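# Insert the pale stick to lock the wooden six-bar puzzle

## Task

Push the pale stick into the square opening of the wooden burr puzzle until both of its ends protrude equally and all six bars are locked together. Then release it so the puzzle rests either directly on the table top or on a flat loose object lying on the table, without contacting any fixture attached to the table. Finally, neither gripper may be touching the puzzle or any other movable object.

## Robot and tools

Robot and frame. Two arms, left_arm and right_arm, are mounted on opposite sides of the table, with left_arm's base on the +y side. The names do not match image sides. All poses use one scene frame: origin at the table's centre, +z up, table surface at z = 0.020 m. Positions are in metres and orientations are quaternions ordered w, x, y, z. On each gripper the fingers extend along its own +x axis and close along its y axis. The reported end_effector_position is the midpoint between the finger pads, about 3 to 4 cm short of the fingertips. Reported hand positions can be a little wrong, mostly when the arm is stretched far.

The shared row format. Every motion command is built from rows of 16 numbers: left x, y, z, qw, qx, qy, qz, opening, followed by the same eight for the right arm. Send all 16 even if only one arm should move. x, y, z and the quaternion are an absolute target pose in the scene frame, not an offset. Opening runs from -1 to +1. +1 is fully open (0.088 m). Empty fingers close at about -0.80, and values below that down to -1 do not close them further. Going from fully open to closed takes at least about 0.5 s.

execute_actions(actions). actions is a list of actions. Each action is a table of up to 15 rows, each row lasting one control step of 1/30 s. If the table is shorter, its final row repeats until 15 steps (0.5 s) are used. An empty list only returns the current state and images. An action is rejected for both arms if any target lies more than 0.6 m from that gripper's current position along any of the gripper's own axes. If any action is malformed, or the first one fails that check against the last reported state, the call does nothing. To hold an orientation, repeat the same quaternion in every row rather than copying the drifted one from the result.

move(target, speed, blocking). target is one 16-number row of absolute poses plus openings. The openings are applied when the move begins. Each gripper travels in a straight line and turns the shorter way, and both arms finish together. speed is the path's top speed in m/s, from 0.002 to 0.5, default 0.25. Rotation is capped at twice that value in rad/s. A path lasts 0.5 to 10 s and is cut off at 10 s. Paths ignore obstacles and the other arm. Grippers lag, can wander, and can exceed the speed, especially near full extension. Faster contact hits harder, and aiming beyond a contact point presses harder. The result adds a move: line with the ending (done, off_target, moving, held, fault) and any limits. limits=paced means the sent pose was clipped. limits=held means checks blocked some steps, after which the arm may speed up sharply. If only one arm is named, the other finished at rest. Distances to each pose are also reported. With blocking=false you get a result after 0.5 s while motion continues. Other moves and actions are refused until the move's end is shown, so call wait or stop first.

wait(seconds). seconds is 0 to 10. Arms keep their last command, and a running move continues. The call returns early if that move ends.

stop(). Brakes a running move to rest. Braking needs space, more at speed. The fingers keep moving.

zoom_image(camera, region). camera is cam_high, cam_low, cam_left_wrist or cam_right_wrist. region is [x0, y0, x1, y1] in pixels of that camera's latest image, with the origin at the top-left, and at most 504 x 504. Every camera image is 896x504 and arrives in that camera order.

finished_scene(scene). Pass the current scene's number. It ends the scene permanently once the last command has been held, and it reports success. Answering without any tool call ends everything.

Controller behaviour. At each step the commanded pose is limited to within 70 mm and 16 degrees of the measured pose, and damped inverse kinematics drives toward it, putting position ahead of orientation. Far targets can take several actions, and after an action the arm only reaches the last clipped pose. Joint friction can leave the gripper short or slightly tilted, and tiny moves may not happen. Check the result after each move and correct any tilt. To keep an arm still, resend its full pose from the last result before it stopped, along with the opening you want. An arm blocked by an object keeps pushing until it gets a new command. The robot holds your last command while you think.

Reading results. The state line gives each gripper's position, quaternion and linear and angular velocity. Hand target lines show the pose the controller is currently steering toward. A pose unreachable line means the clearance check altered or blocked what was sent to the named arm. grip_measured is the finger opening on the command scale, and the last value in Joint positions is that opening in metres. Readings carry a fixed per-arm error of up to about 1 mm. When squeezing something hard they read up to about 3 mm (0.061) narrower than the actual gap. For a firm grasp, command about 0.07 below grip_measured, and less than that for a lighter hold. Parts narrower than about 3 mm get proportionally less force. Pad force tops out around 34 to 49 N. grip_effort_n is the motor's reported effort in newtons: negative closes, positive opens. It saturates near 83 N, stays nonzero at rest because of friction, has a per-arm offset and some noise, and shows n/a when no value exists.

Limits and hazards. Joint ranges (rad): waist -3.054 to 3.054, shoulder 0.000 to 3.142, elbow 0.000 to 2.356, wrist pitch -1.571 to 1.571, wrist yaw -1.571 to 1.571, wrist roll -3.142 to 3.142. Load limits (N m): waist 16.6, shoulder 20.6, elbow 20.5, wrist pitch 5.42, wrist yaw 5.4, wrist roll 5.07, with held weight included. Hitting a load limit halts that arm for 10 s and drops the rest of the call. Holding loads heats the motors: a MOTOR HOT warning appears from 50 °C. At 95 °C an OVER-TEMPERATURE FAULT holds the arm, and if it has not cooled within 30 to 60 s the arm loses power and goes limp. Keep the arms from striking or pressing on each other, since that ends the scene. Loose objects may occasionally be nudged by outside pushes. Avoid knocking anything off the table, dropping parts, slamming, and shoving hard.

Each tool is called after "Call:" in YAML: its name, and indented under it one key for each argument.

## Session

Call:
execute_actions:
  actions: []

Scene clock: 0.00 s.
left_arm: end_effector_position=(+0.2637, +0.1348, +0.1303) grip_measured=+1.000 grip_effort_n=n/a end_effector_quat_wxyz=(+0.686, +0.074, +0.357, -0.629) end_effector_velocity=(-0.001, +0.003, -0.003) end_effector_angular_velocity=(+0.012, +0.013, +0.011) | right_arm: end_effector_position=(+0.3131, -0.3646, +0.3258) grip_measured=+1.000 grip_effort_n=n/a end_effector_quat_wxyz=(+0.729, +0.255, +0.531, +0.350) end_effector_velocity=(-0.001, -0.000, -0.002) end_effector_angular_velocity=(-0.003, +0.007, +0.007)
Joint positions: left_arm=[ 0.962  1.8    0.993 -0.153  0.779  0.345  0.088] | right_arm=[-0.968  1.011  1.1   -0.903 -0.609  0.635  0.088]
Joint velocities: left_arm=[ 0.002 -0.002 -0.007 -0.007 -0.007 -0.007  0.   ] | right_arm=[-0.002  0.002 -0.002 -0.007 -0.007 -0.007  0.   ]
Heat: left arm: hottest shoulder 28 °C (+0.0 °C/min); right arm: hottest shoulder 38 °C (+0.0 °C/min).
Hand target (left_arm): +0.264, +0.135, +0.130; +0.686, +0.074, +0.357, -0.629
Hand target (right_arm): +0.313, -0.365, +0.326; +0.729, +0.255, +0.531, +0.350

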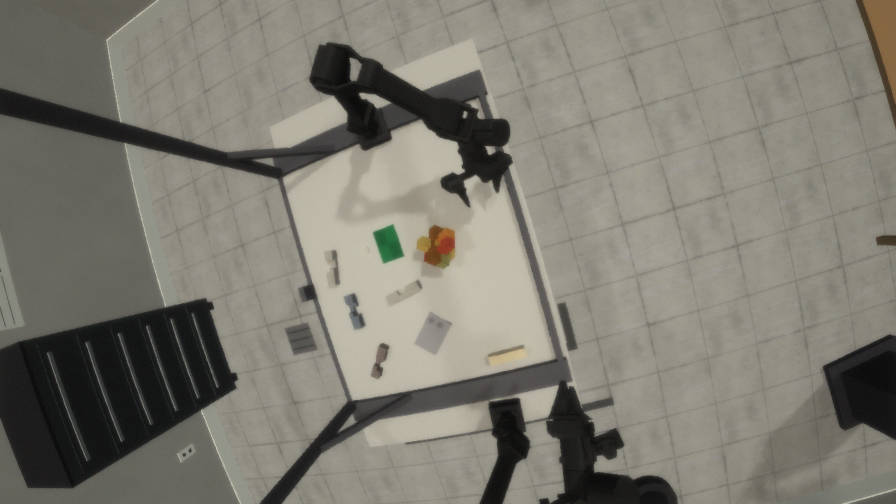

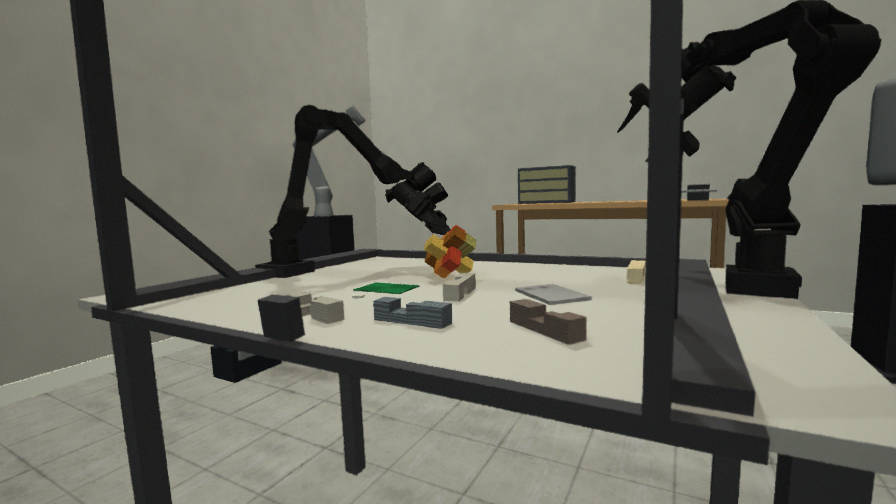

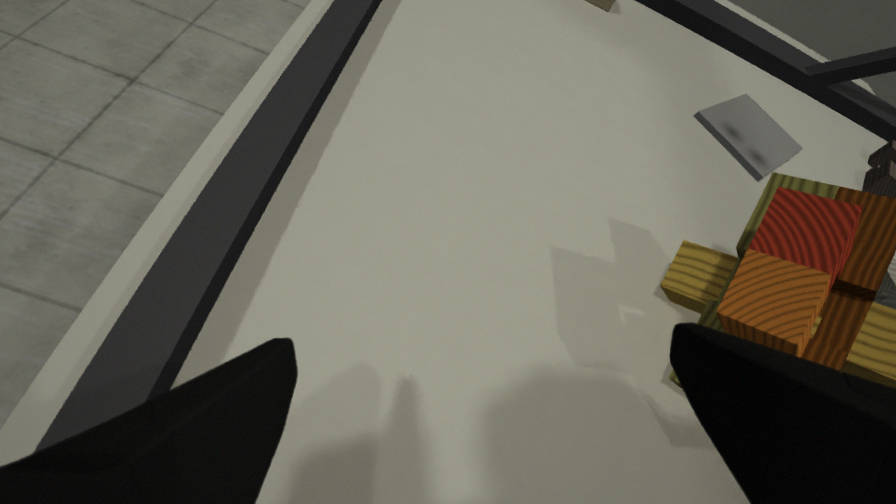

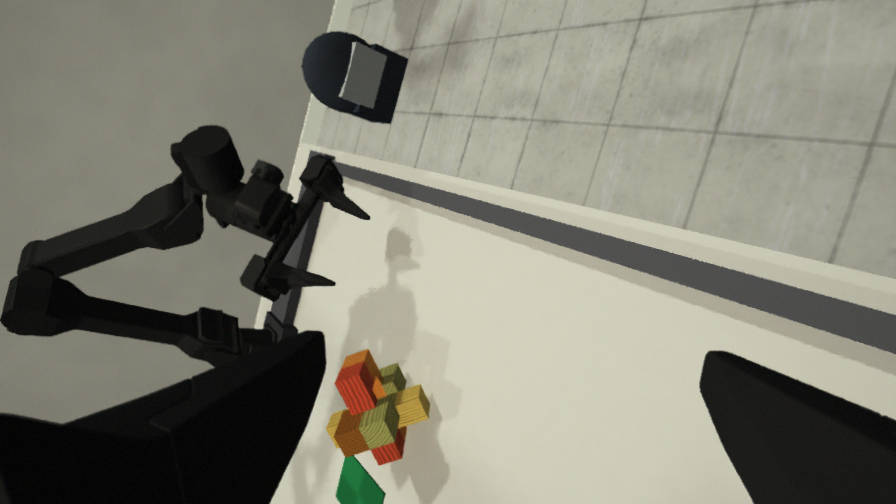

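Call:
zoom_image:
  camera: "cam_high"
  region: [390, 200, 490, 290]

Call:
zoom_image:
  camera: "cam_low"
  region: [400, 205, 510, 305]

Call:
zoom_image:
  camera: "cam_right_wrist"
  region: [300, 330, 460, 490]

Call:
zoom_image:
  camera: "cam_left_wrist"
  region: [620, 140, 896, 420]

Region (390, 200, 490, 290) of cam_high's 896x504 image, scaled by 5.040, with more detail than that image has; it fills the top 454 rows of this view, and the rest is white.

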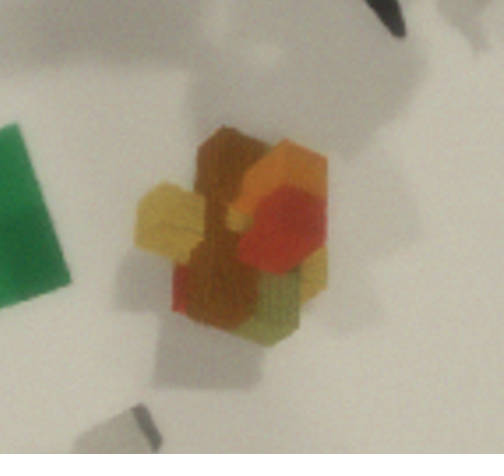

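Region (400, 205, 510, 305) of cam_low's 896x504 image, scaled by 4.582, with more detail than that image has; it fills the top 458 rows of this view, and the rest is white.

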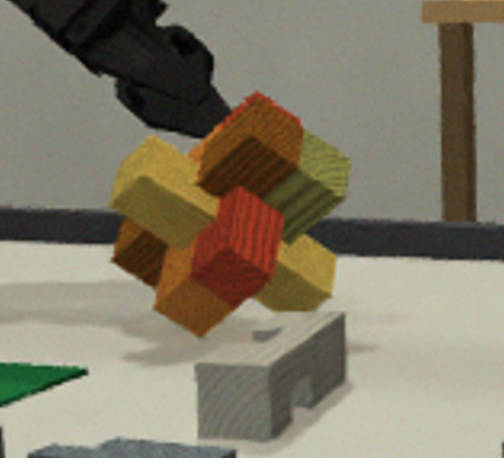

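Region (300, 330, 460, 490) of cam_right_wrist's 896x504 image, scaled by 3.150, with more detail than that image has.

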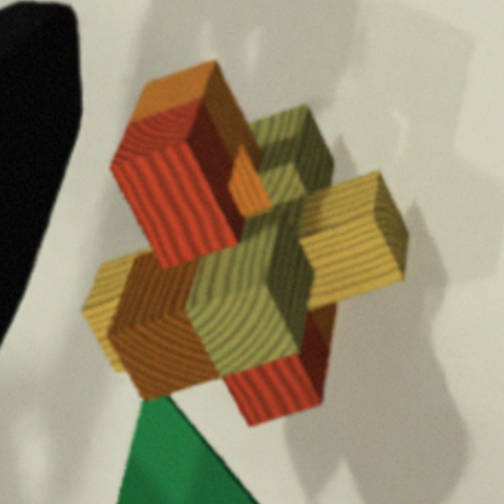

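Region (620, 140, 896, 420) of cam_left_wrist's 896x504 image, scaled by 1.800, with more detail than that image has; it fills the left 497 columns of this view, and the rest is white.

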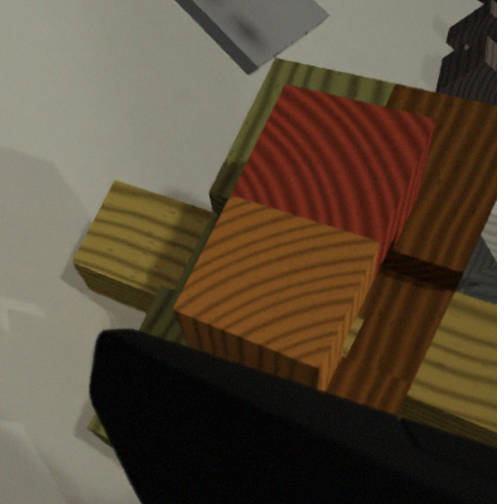

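Call:
zoom_image:
  camera: "cam_high"
  region: [440, 300, 600, 440]

Call:
zoom_image:
  camera: "cam_low"
  region: [580, 230, 820, 330]

Region (440, 300, 600, 440) of cam_high's 896x504 image, scaled by 3.150, with more detail than that image has; it fills the top 441 rows of this view, and the rest is white.

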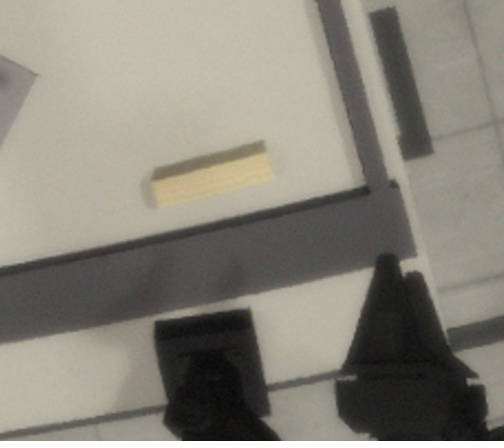

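Region (580, 230, 820, 330) of cam_low's 896x504 image, scaled by 2.100, with more detail than that image has; it fills the top 210 rows of this view, and the rest is white.

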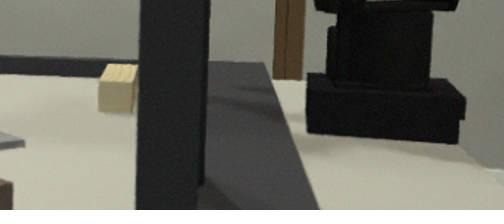

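Call:
move:
  target: [0.1476,0.0724,0.197,0.5625,-0.1311,0.7667,-0.2803,1.0,0.125,-0.387,0.120,0.9658,-0.0045,0.2588,0.0169,0.3]
  speed: 0.3

Scene clock: 122.47 s.
left_arm: end_effector_position=(+0.1485, +0.0749, +0.1996) grip_measured=+1.000 grip_effort_n=-0.7 end_effector_quat_wxyz=(+0.567, -0.129, +0.763, -0.283) end_effector_velocity=(+0.001, -0.001, -0.002) end_effector_angular_velocity=(+0.009, +0.004, +0.017) | right_arm: end_effector_position=(+0.1278, -0.3889, +0.1218) grip_measured=+0.302 grip_effort_n=-15.1 end_effector_quat_wxyz=(+0.968, -0.003, +0.251, +0.016) end_effector_velocity=(+0.000, -0.001, -0.000) end_effector_angular_velocity=(-0.019, -0.004, -0.004)
Joint positions: left_arm=[ 0.591  1.805  1.465 -0.942  0.597 -0.814  0.088] | right_arm=[ 0.768  1.85   0.856 -1.414  0.756  2.591  0.054]
Joint velocities: left_arm=[-0.002  0.002 -0.002  0.007 -0.007 -0.022  0.   ] | right_arm=[-0.002  0.007  0.002 -0.007 -0.007 -0.007 -0.   ]
Heat: left arm: hottest shoulder 34 °C (+1.0 °C/min); right arm: hottest elbow 37 °C (+0.0 °C/min).
Hand target (left_arm): +0.149, +0.072, +0.197; +0.564, -0.129, +0.766, -0.280
Hand target (right_arm): +0.126, -0.389, +0.121; +0.968, -0.004, +0.252, +0.014
Off the commanded pose (left_arm): 0.004 m, 1 deg.
Off the commanded pose (right_arm): 0.004 m, 1 deg.
move: done

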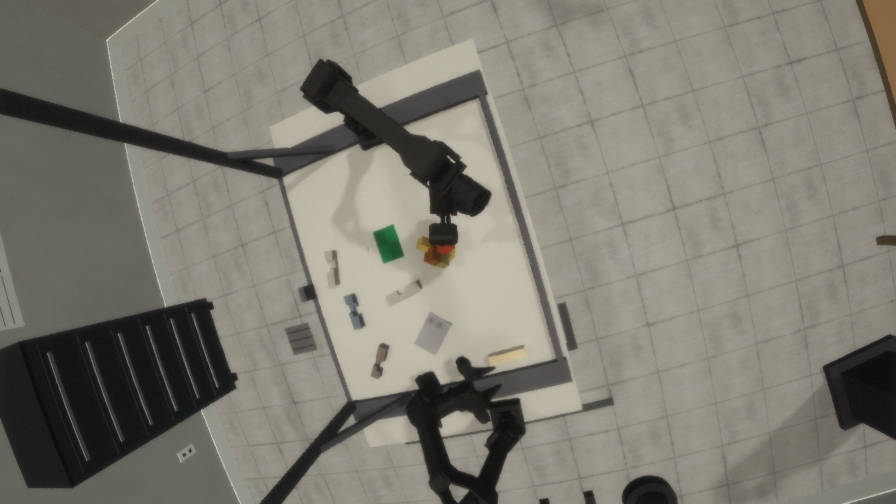

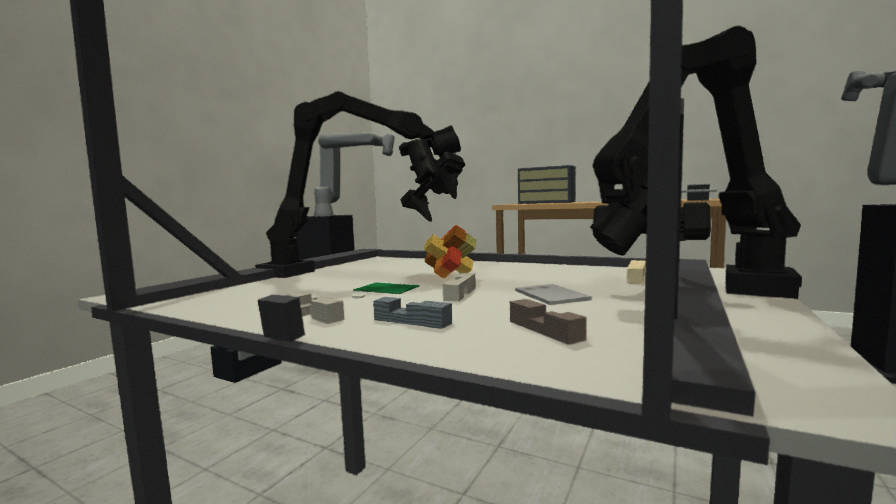

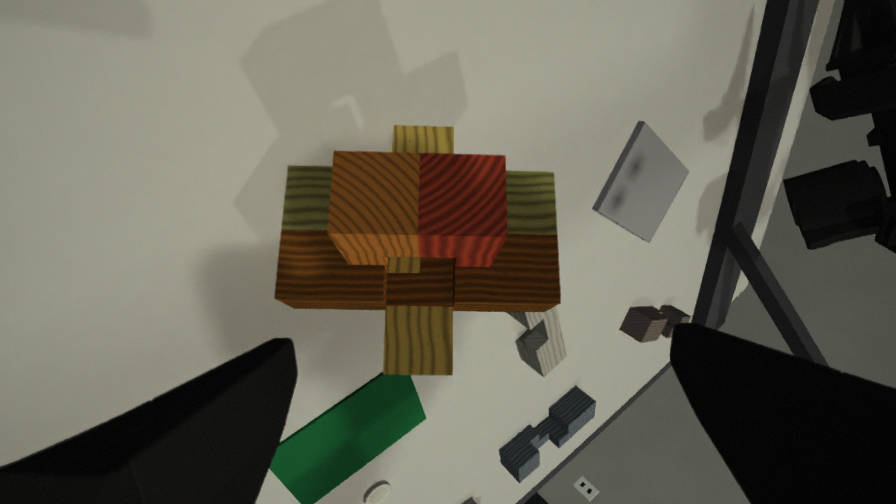

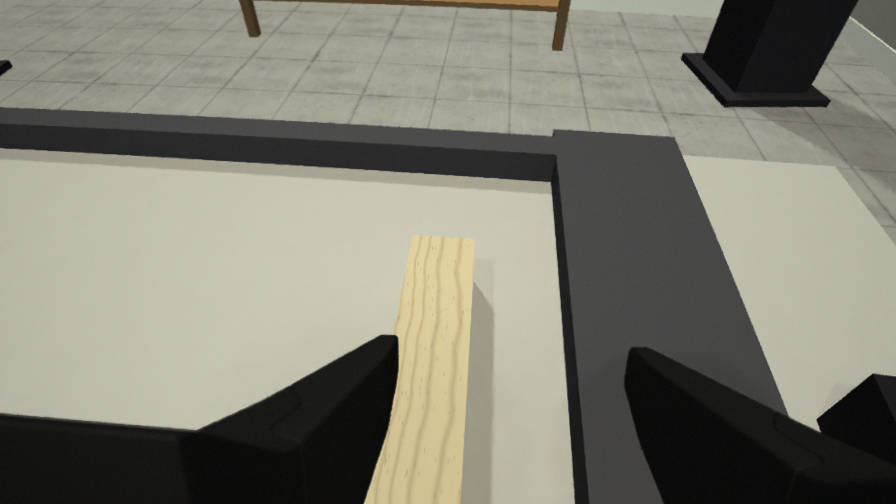

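Call:
move:
  target: [0.1355,0.0397,0.1158,0.5625,-0.1311,0.7667,-0.2803,1.0,0.128,-0.362,0.056,0.9658,-0.0045,0.2588,0.0169,0.3]
  speed: 0.12

Scene clock: 165.80 s.
left_arm: end_effector_position=(+0.1367, +0.0389, +0.1247) grip_measured=+1.000 grip_effort_n=-0.7 end_effector_quat_wxyz=(+0.565, -0.134, +0.760, -0.290) end_effector_velocity=(-0.002, -0.001, -0.001) end_effector_angular_velocity=(+0.002, +0.016, +0.012) | right_arm: end_effector_position=(+0.1279, -0.3641, +0.0573) grip_measured=+0.302 grip_effort_n=-15.1 end_effector_quat_wxyz=(+0.965, -0.004, +0.261, +0.016) end_effector_velocity=(+0.000, -0.001, -0.002) end_effector_angular_velocity=(-0.020, +0.005, +0.004)
Joint positions: left_arm=[ 0.513  1.939  1.324 -0.599  0.584 -0.907  0.088] | right_arm=[ 0.697  2.081  0.874 -1.131  0.795  2.505  0.054]
Joint velocities: left_arm=[-0.002  0.002 -0.002  0.007  0.007 -0.022  0.   ] | right_arm=[-0.002  0.002 -0.002  0.007 -0.007 -0.022 -0.   ]
Heat: left arm: hottest elbow 37 °C (+3.0 °C/min); right arm: hottest shoulder 36 °C (-1.0 °C/min).
Hand target (left_arm): +0.135, +0.041, +0.116; +0.563, -0.131, +0.766, -0.280
Hand target (right_arm): +0.128, -0.362, +0.056; +0.966, -0.005, +0.259, +0.017
Off the commanded pose (left_arm): 0.009 m, 1 deg.
Off the commanded pose (right_arm): 0.002 m, 0 deg.
move: off_target (left_arm)

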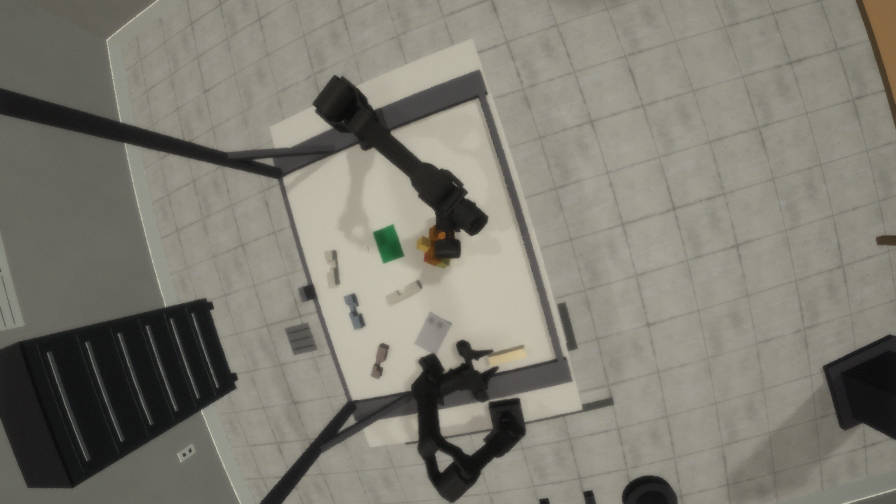

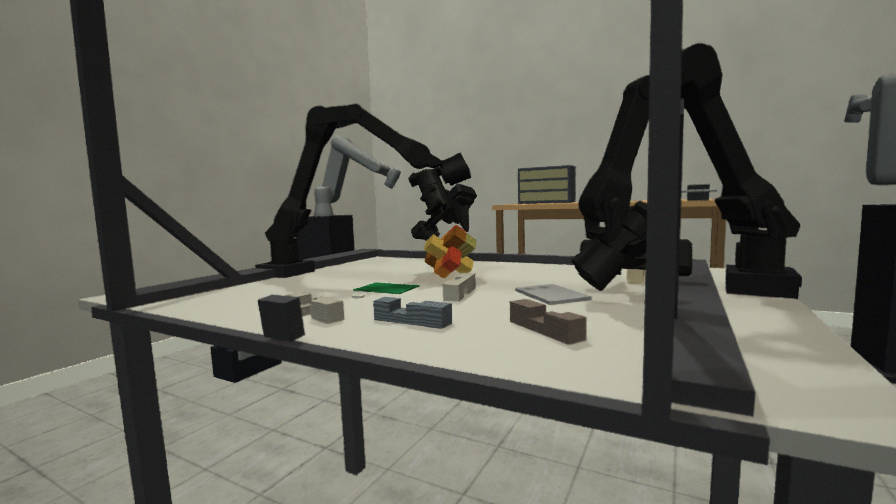

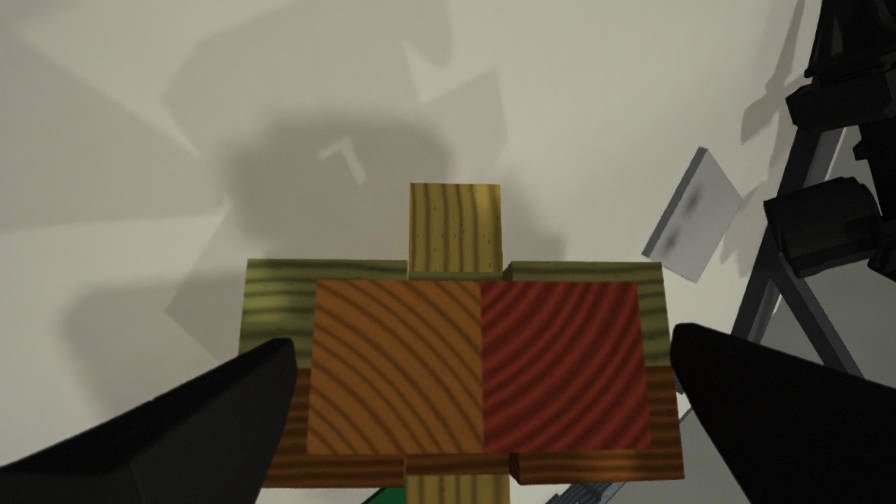

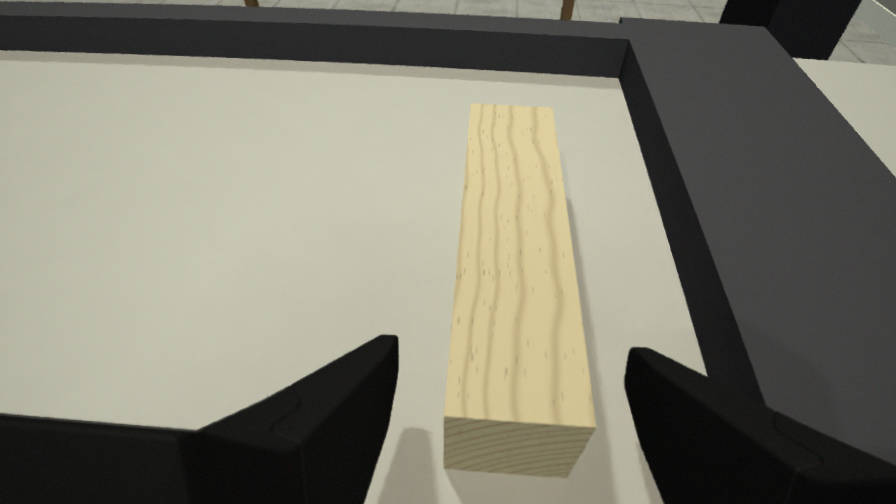

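Call:
execute_actions:
  actions:
    - [[0.1355,0.0397,0.1158,0.5625,-0.1311,0.7667,-0.2803,0.9,0.1283,-0.362,0.0552,0.9658,-0.0045,0.2588,0.0169,0.28],[0.1355,0.0397,0.1158,0.5625,-0.1311,0.7667,-0.2803,0.8,0.1286,-0.362,0.0544,0.9658,-0.0045,0.2588,0.0169,0.26],[0.1355,0.0397,0.1158,0.5625,-0.1311,0.7667,-0.2803,0.72,0.1289,-0.362,0.0536,0.9658,-0.0045,0.2588,0.0169,0.24],[0.1355,0.0397,0.1158,0.5625,-0.1311,0.7667,-0.2803,0.65,0.1292,-0.362,0.0528,0.9658,-0.0045,0.2588,0.0169,0.22],[0.1355,0.0397,0.1158,0.5625,-0.1311,0.7667,-0.2803,0.59,0.1295,-0.362,0.0520,0.9658,-0.0045,0.2588,0.0169,0.20],[0.1355,0.0397,0.1158,0.5625,-0.1311,0.7667,-0.2803,0.54,0.1298,-0.362,0.0512,0.9658,-0.0045,0.2588,0.0169,0.18],[0.1355,0.0397,0.1158,0.5625,-0.1311,0.7667,-0.2803,0.50,0.1301,-0.362,0.0504,0.9658,-0.0045,0.2588,0.0169,0.16],[0.1355,0.0397,0.1158,0.5625,-0.1311,0.7667,-0.2803,0.46,0.1304,-0.362,0.0496,0.9658,-0.0045,0.2588,0.0169,0.14],[0.1355,0.0397,0.1158,0.5625,-0.1311,0.7667,-0.2803,0.42,0.1307,-0.362,0.0488,0.9658,-0.0045,0.2588,0.0169,0.12],[0.1355,0.0397,0.1158,0.5625,-0.1311,0.7667,-0.2803,0.38,0.1310,-0.362,0.0480,0.9658,-0.0045,0.2588,0.0169,0.10],[0.1355,0.0397,0.1158,0.5625,-0.1311,0.7667,-0.2803,0.34,0.1310,-0.362,0.0480,0.9658,-0.0045,0.2588,0.0169,0.08],[0.1355,0.0397,0.1158,0.5625,-0.1311,0.7667,-0.2803,0.30,0.1310,-0.362,0.0480,0.9658,-0.0045,0.2588,0.0169,0.06]]

Scene clock: 189.50 s.
left_arm: end_effector_position=(+0.1367, +0.0390, +0.1237) grip_measured=+0.369 grip_effort_n=-83.5 end_effector_quat_wxyz=(+0.565, -0.134, +0.761, -0.289) end_effector_velocity=(-0.001, +0.001, +0.001) end_effector_angular_velocity=(+0.008, -0.001, +0.006) | right_arm: end_effector_position=(+0.1288, -0.3603, +0.0502) grip_measured=+0.077 grip_effort_n=-15.1 end_effector_quat_wxyz=(+0.964, +0.001, +0.264, +0.018) end_effector_velocity=(+0.004, -0.001, -0.001) end_effector_angular_velocity=(-0.023, -0.032, +0.016)
Joint positions: left_arm=[ 0.513  1.942  1.324 -0.599  0.584 -0.908  0.057] | right_arm=[ 0.686  2.102  0.874 -1.09   0.805  2.493  0.043]
Joint velocities: left_arm=[-0.002 -0.007 -0.002 -0.007 -0.007 -0.007 -0.   ] | right_arm=[-0.002  0.022 -0.002 -0.007  0.022 -0.007 -0.009]
Heat: left arm: hottest elbow 35 °C (+1.0 °C/min); right arm: hottest shoulder 36 °C (-1.0 °C/min).
Hand target (left_arm): +0.135, +0.040, +0.116; +0.563, -0.131, +0.767, -0.280
Hand target (right_arm): +0.131, -0.362, +0.048; +0.966, -0.004, +0.259, +0.017
Off the commanded pose (left_arm): 0.008 m, 1 deg.
Off the commanded pose (right_arm): 0.004 m, 1 deg.

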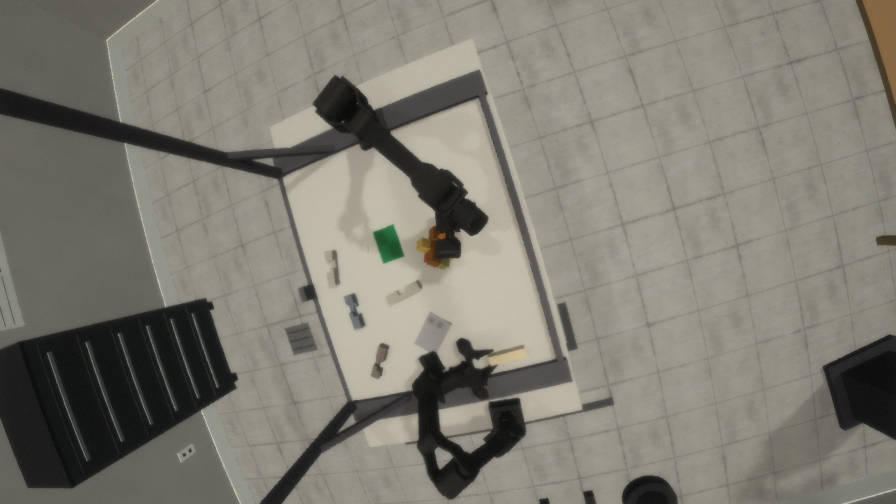

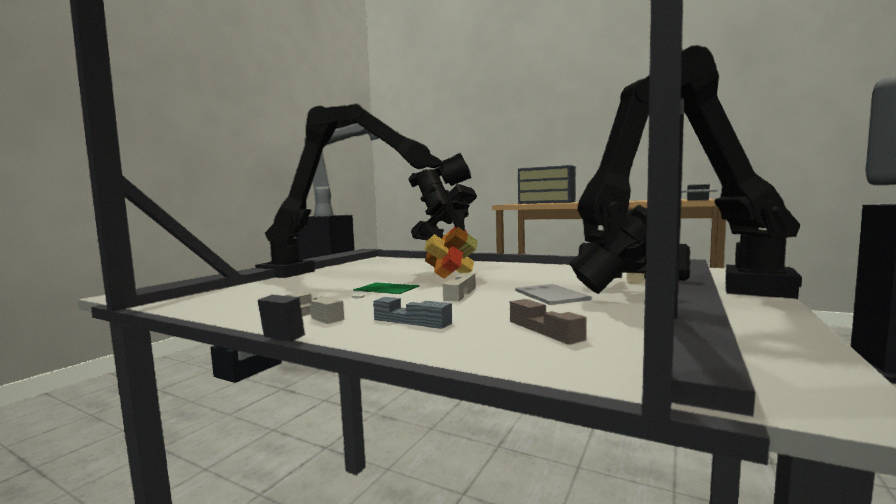

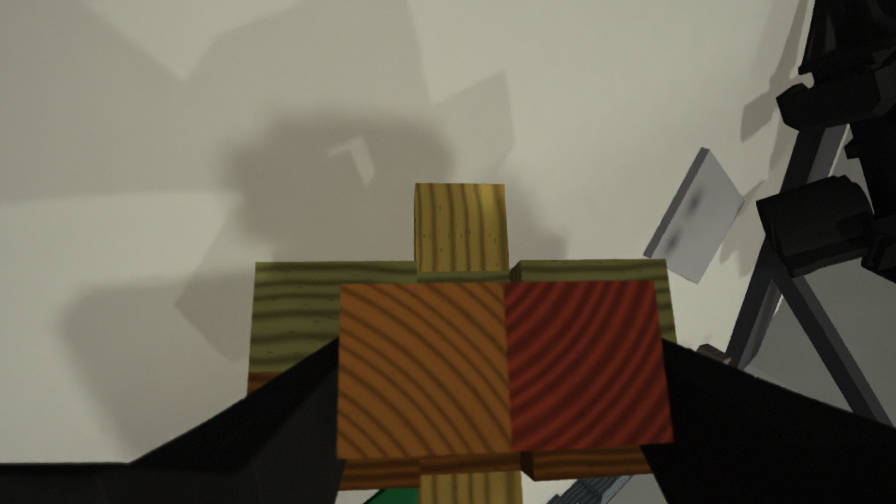

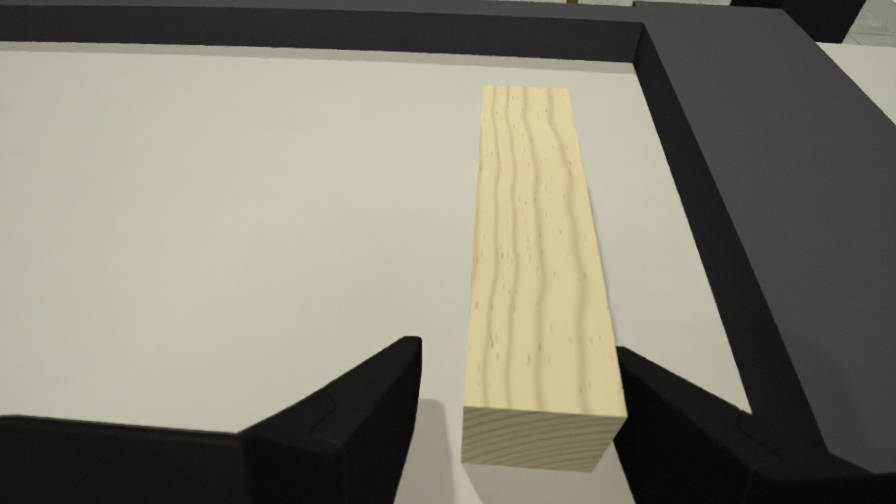

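Call:
execute_actions:
  actions:
    - [[0.1356,0.0397,0.1190,0.5625,-0.1311,0.7667,-0.2803,0.30,0.1314,-0.3626,0.0473,0.9658,-0.0045,0.2588,0.0169,0.06],[0.1357,0.0397,0.1220,0.5625,-0.1311,0.7667,-0.2803,0.30,0.1318,-0.3632,0.0466,0.9658,-0.0045,0.2588,0.0169,0.06],[0.1358,0.0397,0.1250,0.5625,-0.1311,0.7667,-0.2803,0.30,0.1322,-0.3638,0.0459,0.9658,-0.0045,0.2588,0.0169,0.06],[0.1359,0.0397,0.1280,0.5625,-0.1311,0.7667,-0.2803,0.30,0.1326,-0.3644,0.0452,0.9658,-0.0045,0.2588,0.0169,0.06],[0.1360,0.0397,0.1300,0.5625,-0.1311,0.7667,-0.2803,0.30,0.1330,-0.3650,0.0445,0.9658,-0.0045,0.2588,0.0169,0.06],[0.1360,0.0397,0.1320,0.5625,-0.1311,0.7667,-0.2803,0.30,0.1334,-0.3656,0.0438,0.9658,-0.0045,0.2588,0.0169,0.06],[0.1360,0.0397,0.1340,0.5625,-0.1311,0.7667,-0.2803,0.30,0.1338,-0.3662,0.0431,0.9658,-0.0045,0.2588,0.0169,0.06],[0.1360,0.0397,0.1360,0.5625,-0.1311,0.7667,-0.2803,0.30,0.1342,-0.3668,0.0424,0.9658,-0.0045,0.2588,0.0169,0.06],[0.1360,0.0397,0.1380,0.5625,-0.1311,0.7667,-0.2803,0.30,0.1346,-0.3674,0.0417,0.9658,-0.0045,0.2588,0.0169,0.06],[0.1360,0.0397,0.1400,0.5625,-0.1311,0.7667,-0.2803,0.30,0.1350,-0.3680,0.0410,0.9658,-0.0045,0.2588,0.0169,0.06],[0.1360,0.0397,0.1420,0.5625,-0.1311,0.7667,-0.2803,0.30,0.1350,-0.3680,0.0410,0.9658,-0.0045,0.2588,0.0169,0.06],[0.1360,0.0397,0.1440,0.5625,-0.1311,0.7667,-0.2803,0.30,0.1350,-0.3680,0.0410,0.9658,-0.0045,0.2588,0.0169,0.06],[0.1360,0.0397,0.1460,0.5625,-0.1311,0.7667,-0.2803,0.30,0.1350,-0.3680,0.0410,0.9658,-0.0045,0.2588,0.0169,0.06],[0.1360,0.0397,0.1480,0.5625,-0.1311,0.7667,-0.2803,0.30,0.1350,-0.3680,0.0410,0.9658,-0.0045,0.2588,0.0169,0.06],[0.1360,0.0397,0.1500,0.5625,-0.1311,0.7667,-0.2803,0.30,0.1350,-0.3680,0.0410,0.9658,-0.0045,0.2588,0.0169,0.06]]

Scene clock: 206.50 s.
left_arm: end_effector_position=(+0.1342, +0.0446, +0.1317) grip_measured=+0.369 grip_effort_n=-83.5 end_effector_quat_wxyz=(+0.559, -0.124, +0.775, -0.267) end_effector_velocity=(+0.002, -0.004, +0.035) end_effector_angular_velocity=(+0.047, +0.026, +0.017) | right_arm: end_effector_position=(+0.1312, -0.3623, +0.0478) grip_measured=+0.062 grip_effort_n=-10.5 end_effector_quat_wxyz=(+0.965, -0.007, +0.261, +0.024) end_effector_velocity=(+0.001, +0.000, +0.003) end_effector_angular_velocity=(-0.018, -0.007, +0.014)
Joint positions: left_arm=[ 0.513  1.942  1.375 -0.707  0.578 -0.908  0.057] | right_arm=[ 0.686  2.103  0.856 -1.07   0.813  2.475  0.042]
Joint velocities: left_arm=[-0.002 -0.002  0.154 -0.198 -0.007 -0.022 -0.   ] | right_arm=[-0.002 -0.007 -0.002 -0.007  0.007 -0.022  0.   ]
Heat: left arm: hottest elbow 35 °C (-1.0 °C/min); right arm: hottest shoulder 36 °C (+0.0 °C/min).
Hand target (left_arm): +0.136, +0.040, +0.150; +0.562, -0.131, +0.767, -0.280
Hand target (right_arm): +0.135, -0.368, +0.041; +0.966, -0.005, +0.259, +0.017
Off the commanded pose (left_arm): 0.019 m, 2 deg.
Off the commanded pose (right_arm): 0.010 m, 1 deg.

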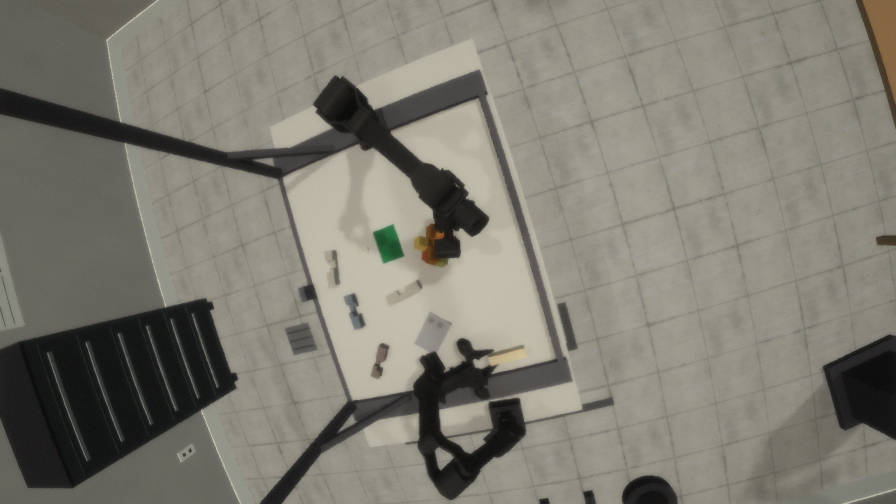

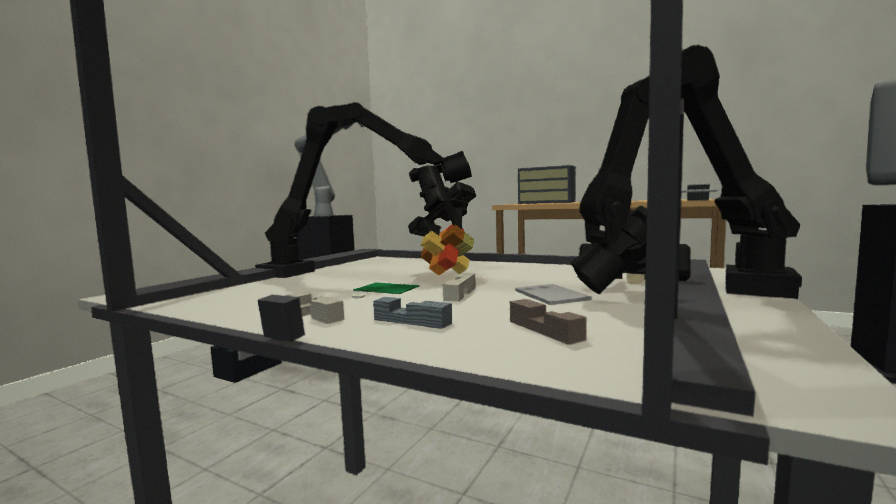

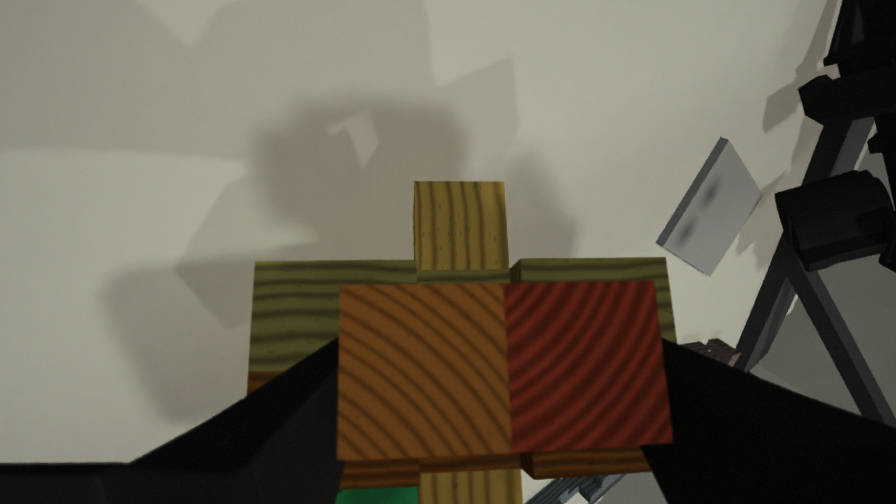

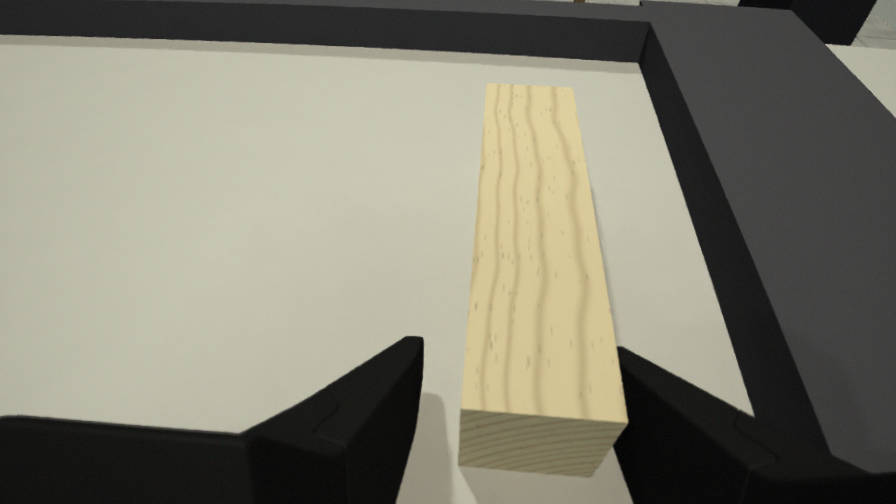

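Call:
execute_actions:
  actions:
    - [[0.1360,0.0397,0.1520,0.5625,-0.1311,0.7667,-0.2803,0.30,0.1330,-0.3650,0.0450,0.9652,-0.0060,0.2600,0.0210,0.00],[0.1360,0.0397,0.1540,0.5625,-0.1311,0.7667,-0.2803,0.30,0.1315,-0.3625,0.0485,0.9650,-0.0070,0.2610,0.0240,-0.05],[0.1360,0.0397,0.1565,0.5625,-0.1311,0.7667,-0.2803,0.30,0.1315,-0.3625,0.0485,0.9650,-0.0070,0.2610,0.0240,-0.09],[0.1360,0.0397,0.1590,0.5625,-0.1311,0.7667,-0.2803,0.30,0.1315,-0.3625,0.0485,0.9650,-0.0070,0.2610,0.0240,-0.13],[0.1360,0.0397,0.1615,0.5625,-0.1311,0.7667,-0.2803,0.30,0.1315,-0.3625,0.0485,0.9650,-0.0070,0.2610,0.0240,-0.16],[0.1360,0.0397,0.1640,0.5625,-0.1311,0.7667,-0.2803,0.30,0.1315,-0.3625,0.0485,0.9650,-0.0070,0.2610,0.0240,-0.19],[0.1360,0.0397,0.1665,0.5625,-0.1311,0.7667,-0.2803,0.30,0.1315,-0.3625,0.0485,0.9650,-0.0070,0.2610,0.0240,-0.22],[0.1360,0.0397,0.1690,0.5625,-0.1311,0.7667,-0.2803,0.30,0.1315,-0.3625,0.0485,0.9650,-0.0070,0.2610,0.0240,-0.25],[0.1360,0.0397,0.1715,0.5625,-0.1311,0.7667,-0.2803,0.30,0.1315,-0.3625,0.0485,0.9650,-0.0070,0.2610,0.0240,-0.28],[0.1360,0.0397,0.1740,0.5625,-0.1311,0.7667,-0.2803,0.30,0.1315,-0.3625,0.0485,0.9650,-0.0070,0.2610,0.0240,-0.30],[0.1360,0.0397,0.1760,0.5625,-0.1311,0.7667,-0.2803,0.30,0.1315,-0.3625,0.0485,0.9650,-0.0070,0.2610,0.0240,-0.30],[0.1360,0.0397,0.1780,0.5625,-0.1311,0.7667,-0.2803,0.30,0.1315,-0.3625,0.0485,0.9650,-0.0070,0.2610,0.0240,-0.30]]

Scene clock: 216.33 s.
left_arm: end_effector_position=(+0.1355, +0.0425, +0.1614) grip_measured=+0.369 grip_effort_n=-83.5 end_effector_quat_wxyz=(+0.559, -0.123, +0.775, -0.266) end_effector_velocity=(+0.004, -0.003, +0.040) end_effector_angular_velocity=(-0.008, -0.019, +0.033) | right_arm: end_effector_position=(+0.1314, -0.3624, +0.0488) grip_measured=-0.233 grip_effort_n=-83.5 end_effector_quat_wxyz=(+0.965, -0.009, +0.261, +0.024) end_effector_velocity=(+0.001, -0.005, -0.001) end_effector_angular_velocity=(-0.026, +0.006, -0.014)
Joint positions: left_arm=[ 0.513  1.921  1.468 -0.823  0.578 -0.908  0.057] | right_arm=[ 0.686  2.1    0.856 -1.074  0.814  2.472  0.028]
Joint velocities: left_arm=[-0.002 -0.042  0.105 -0.11  -0.022 -0.037 -0.   ] | right_arm=[-0.002 -0.002 -0.007 -0.007 -0.022 -0.007 -0.   ]
Heat: left arm: hottest shoulder 36 °C (+0.0 °C/min); right arm: hottest shoulder 36 °C (+0.0 °C/min).
Hand target (left_arm): +0.136, +0.039, +0.178; +0.563, -0.131, +0.767, -0.280
Hand target (right_arm): +0.132, -0.363, +0.048; +0.965, -0.007, +0.261, +0.024
Off the commanded pose (left_arm): 0.017 m, 2 deg.
Off the commanded pose (right_arm): 0.000 m, 0 deg.

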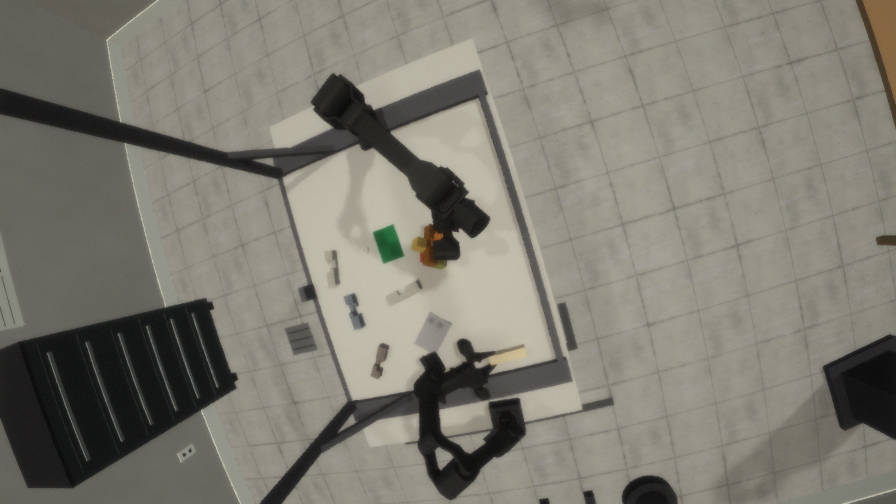

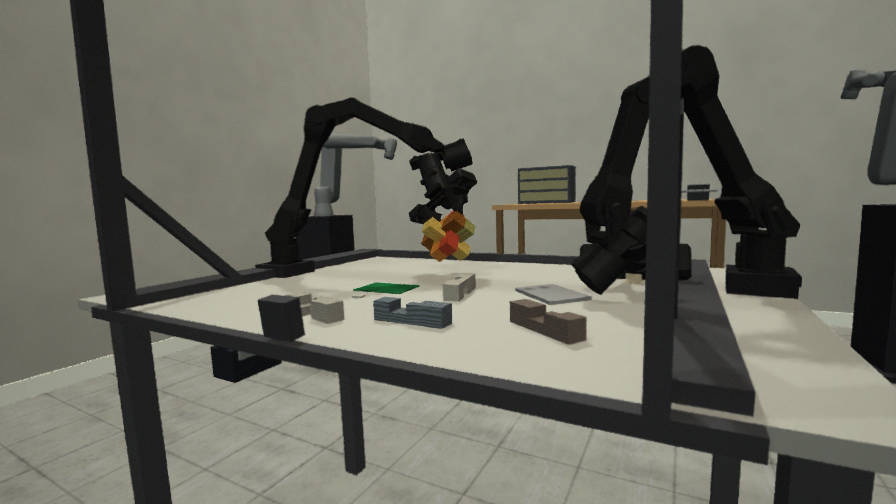

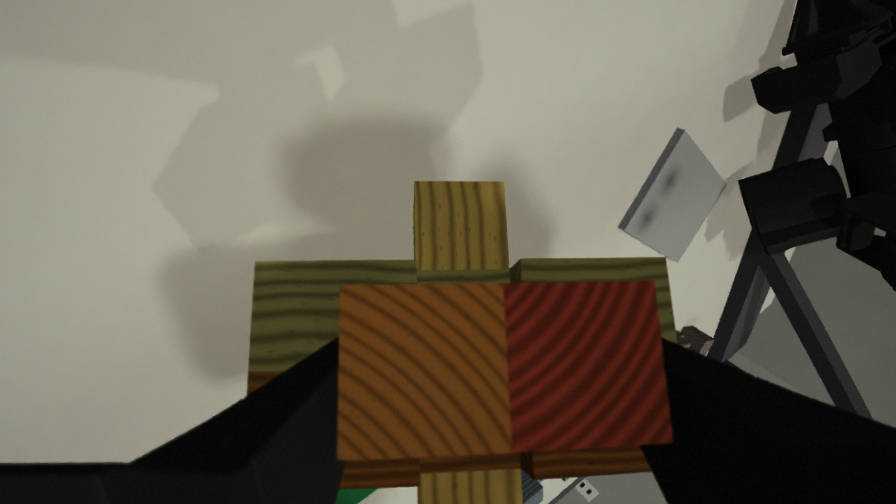

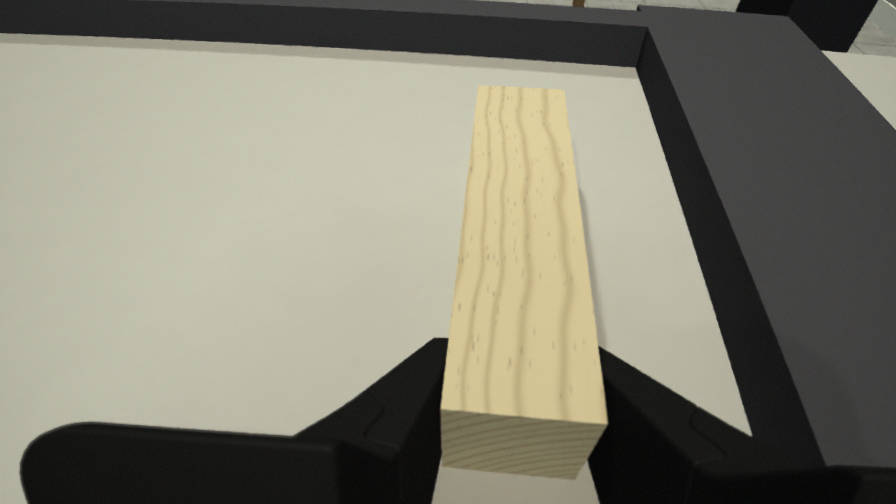

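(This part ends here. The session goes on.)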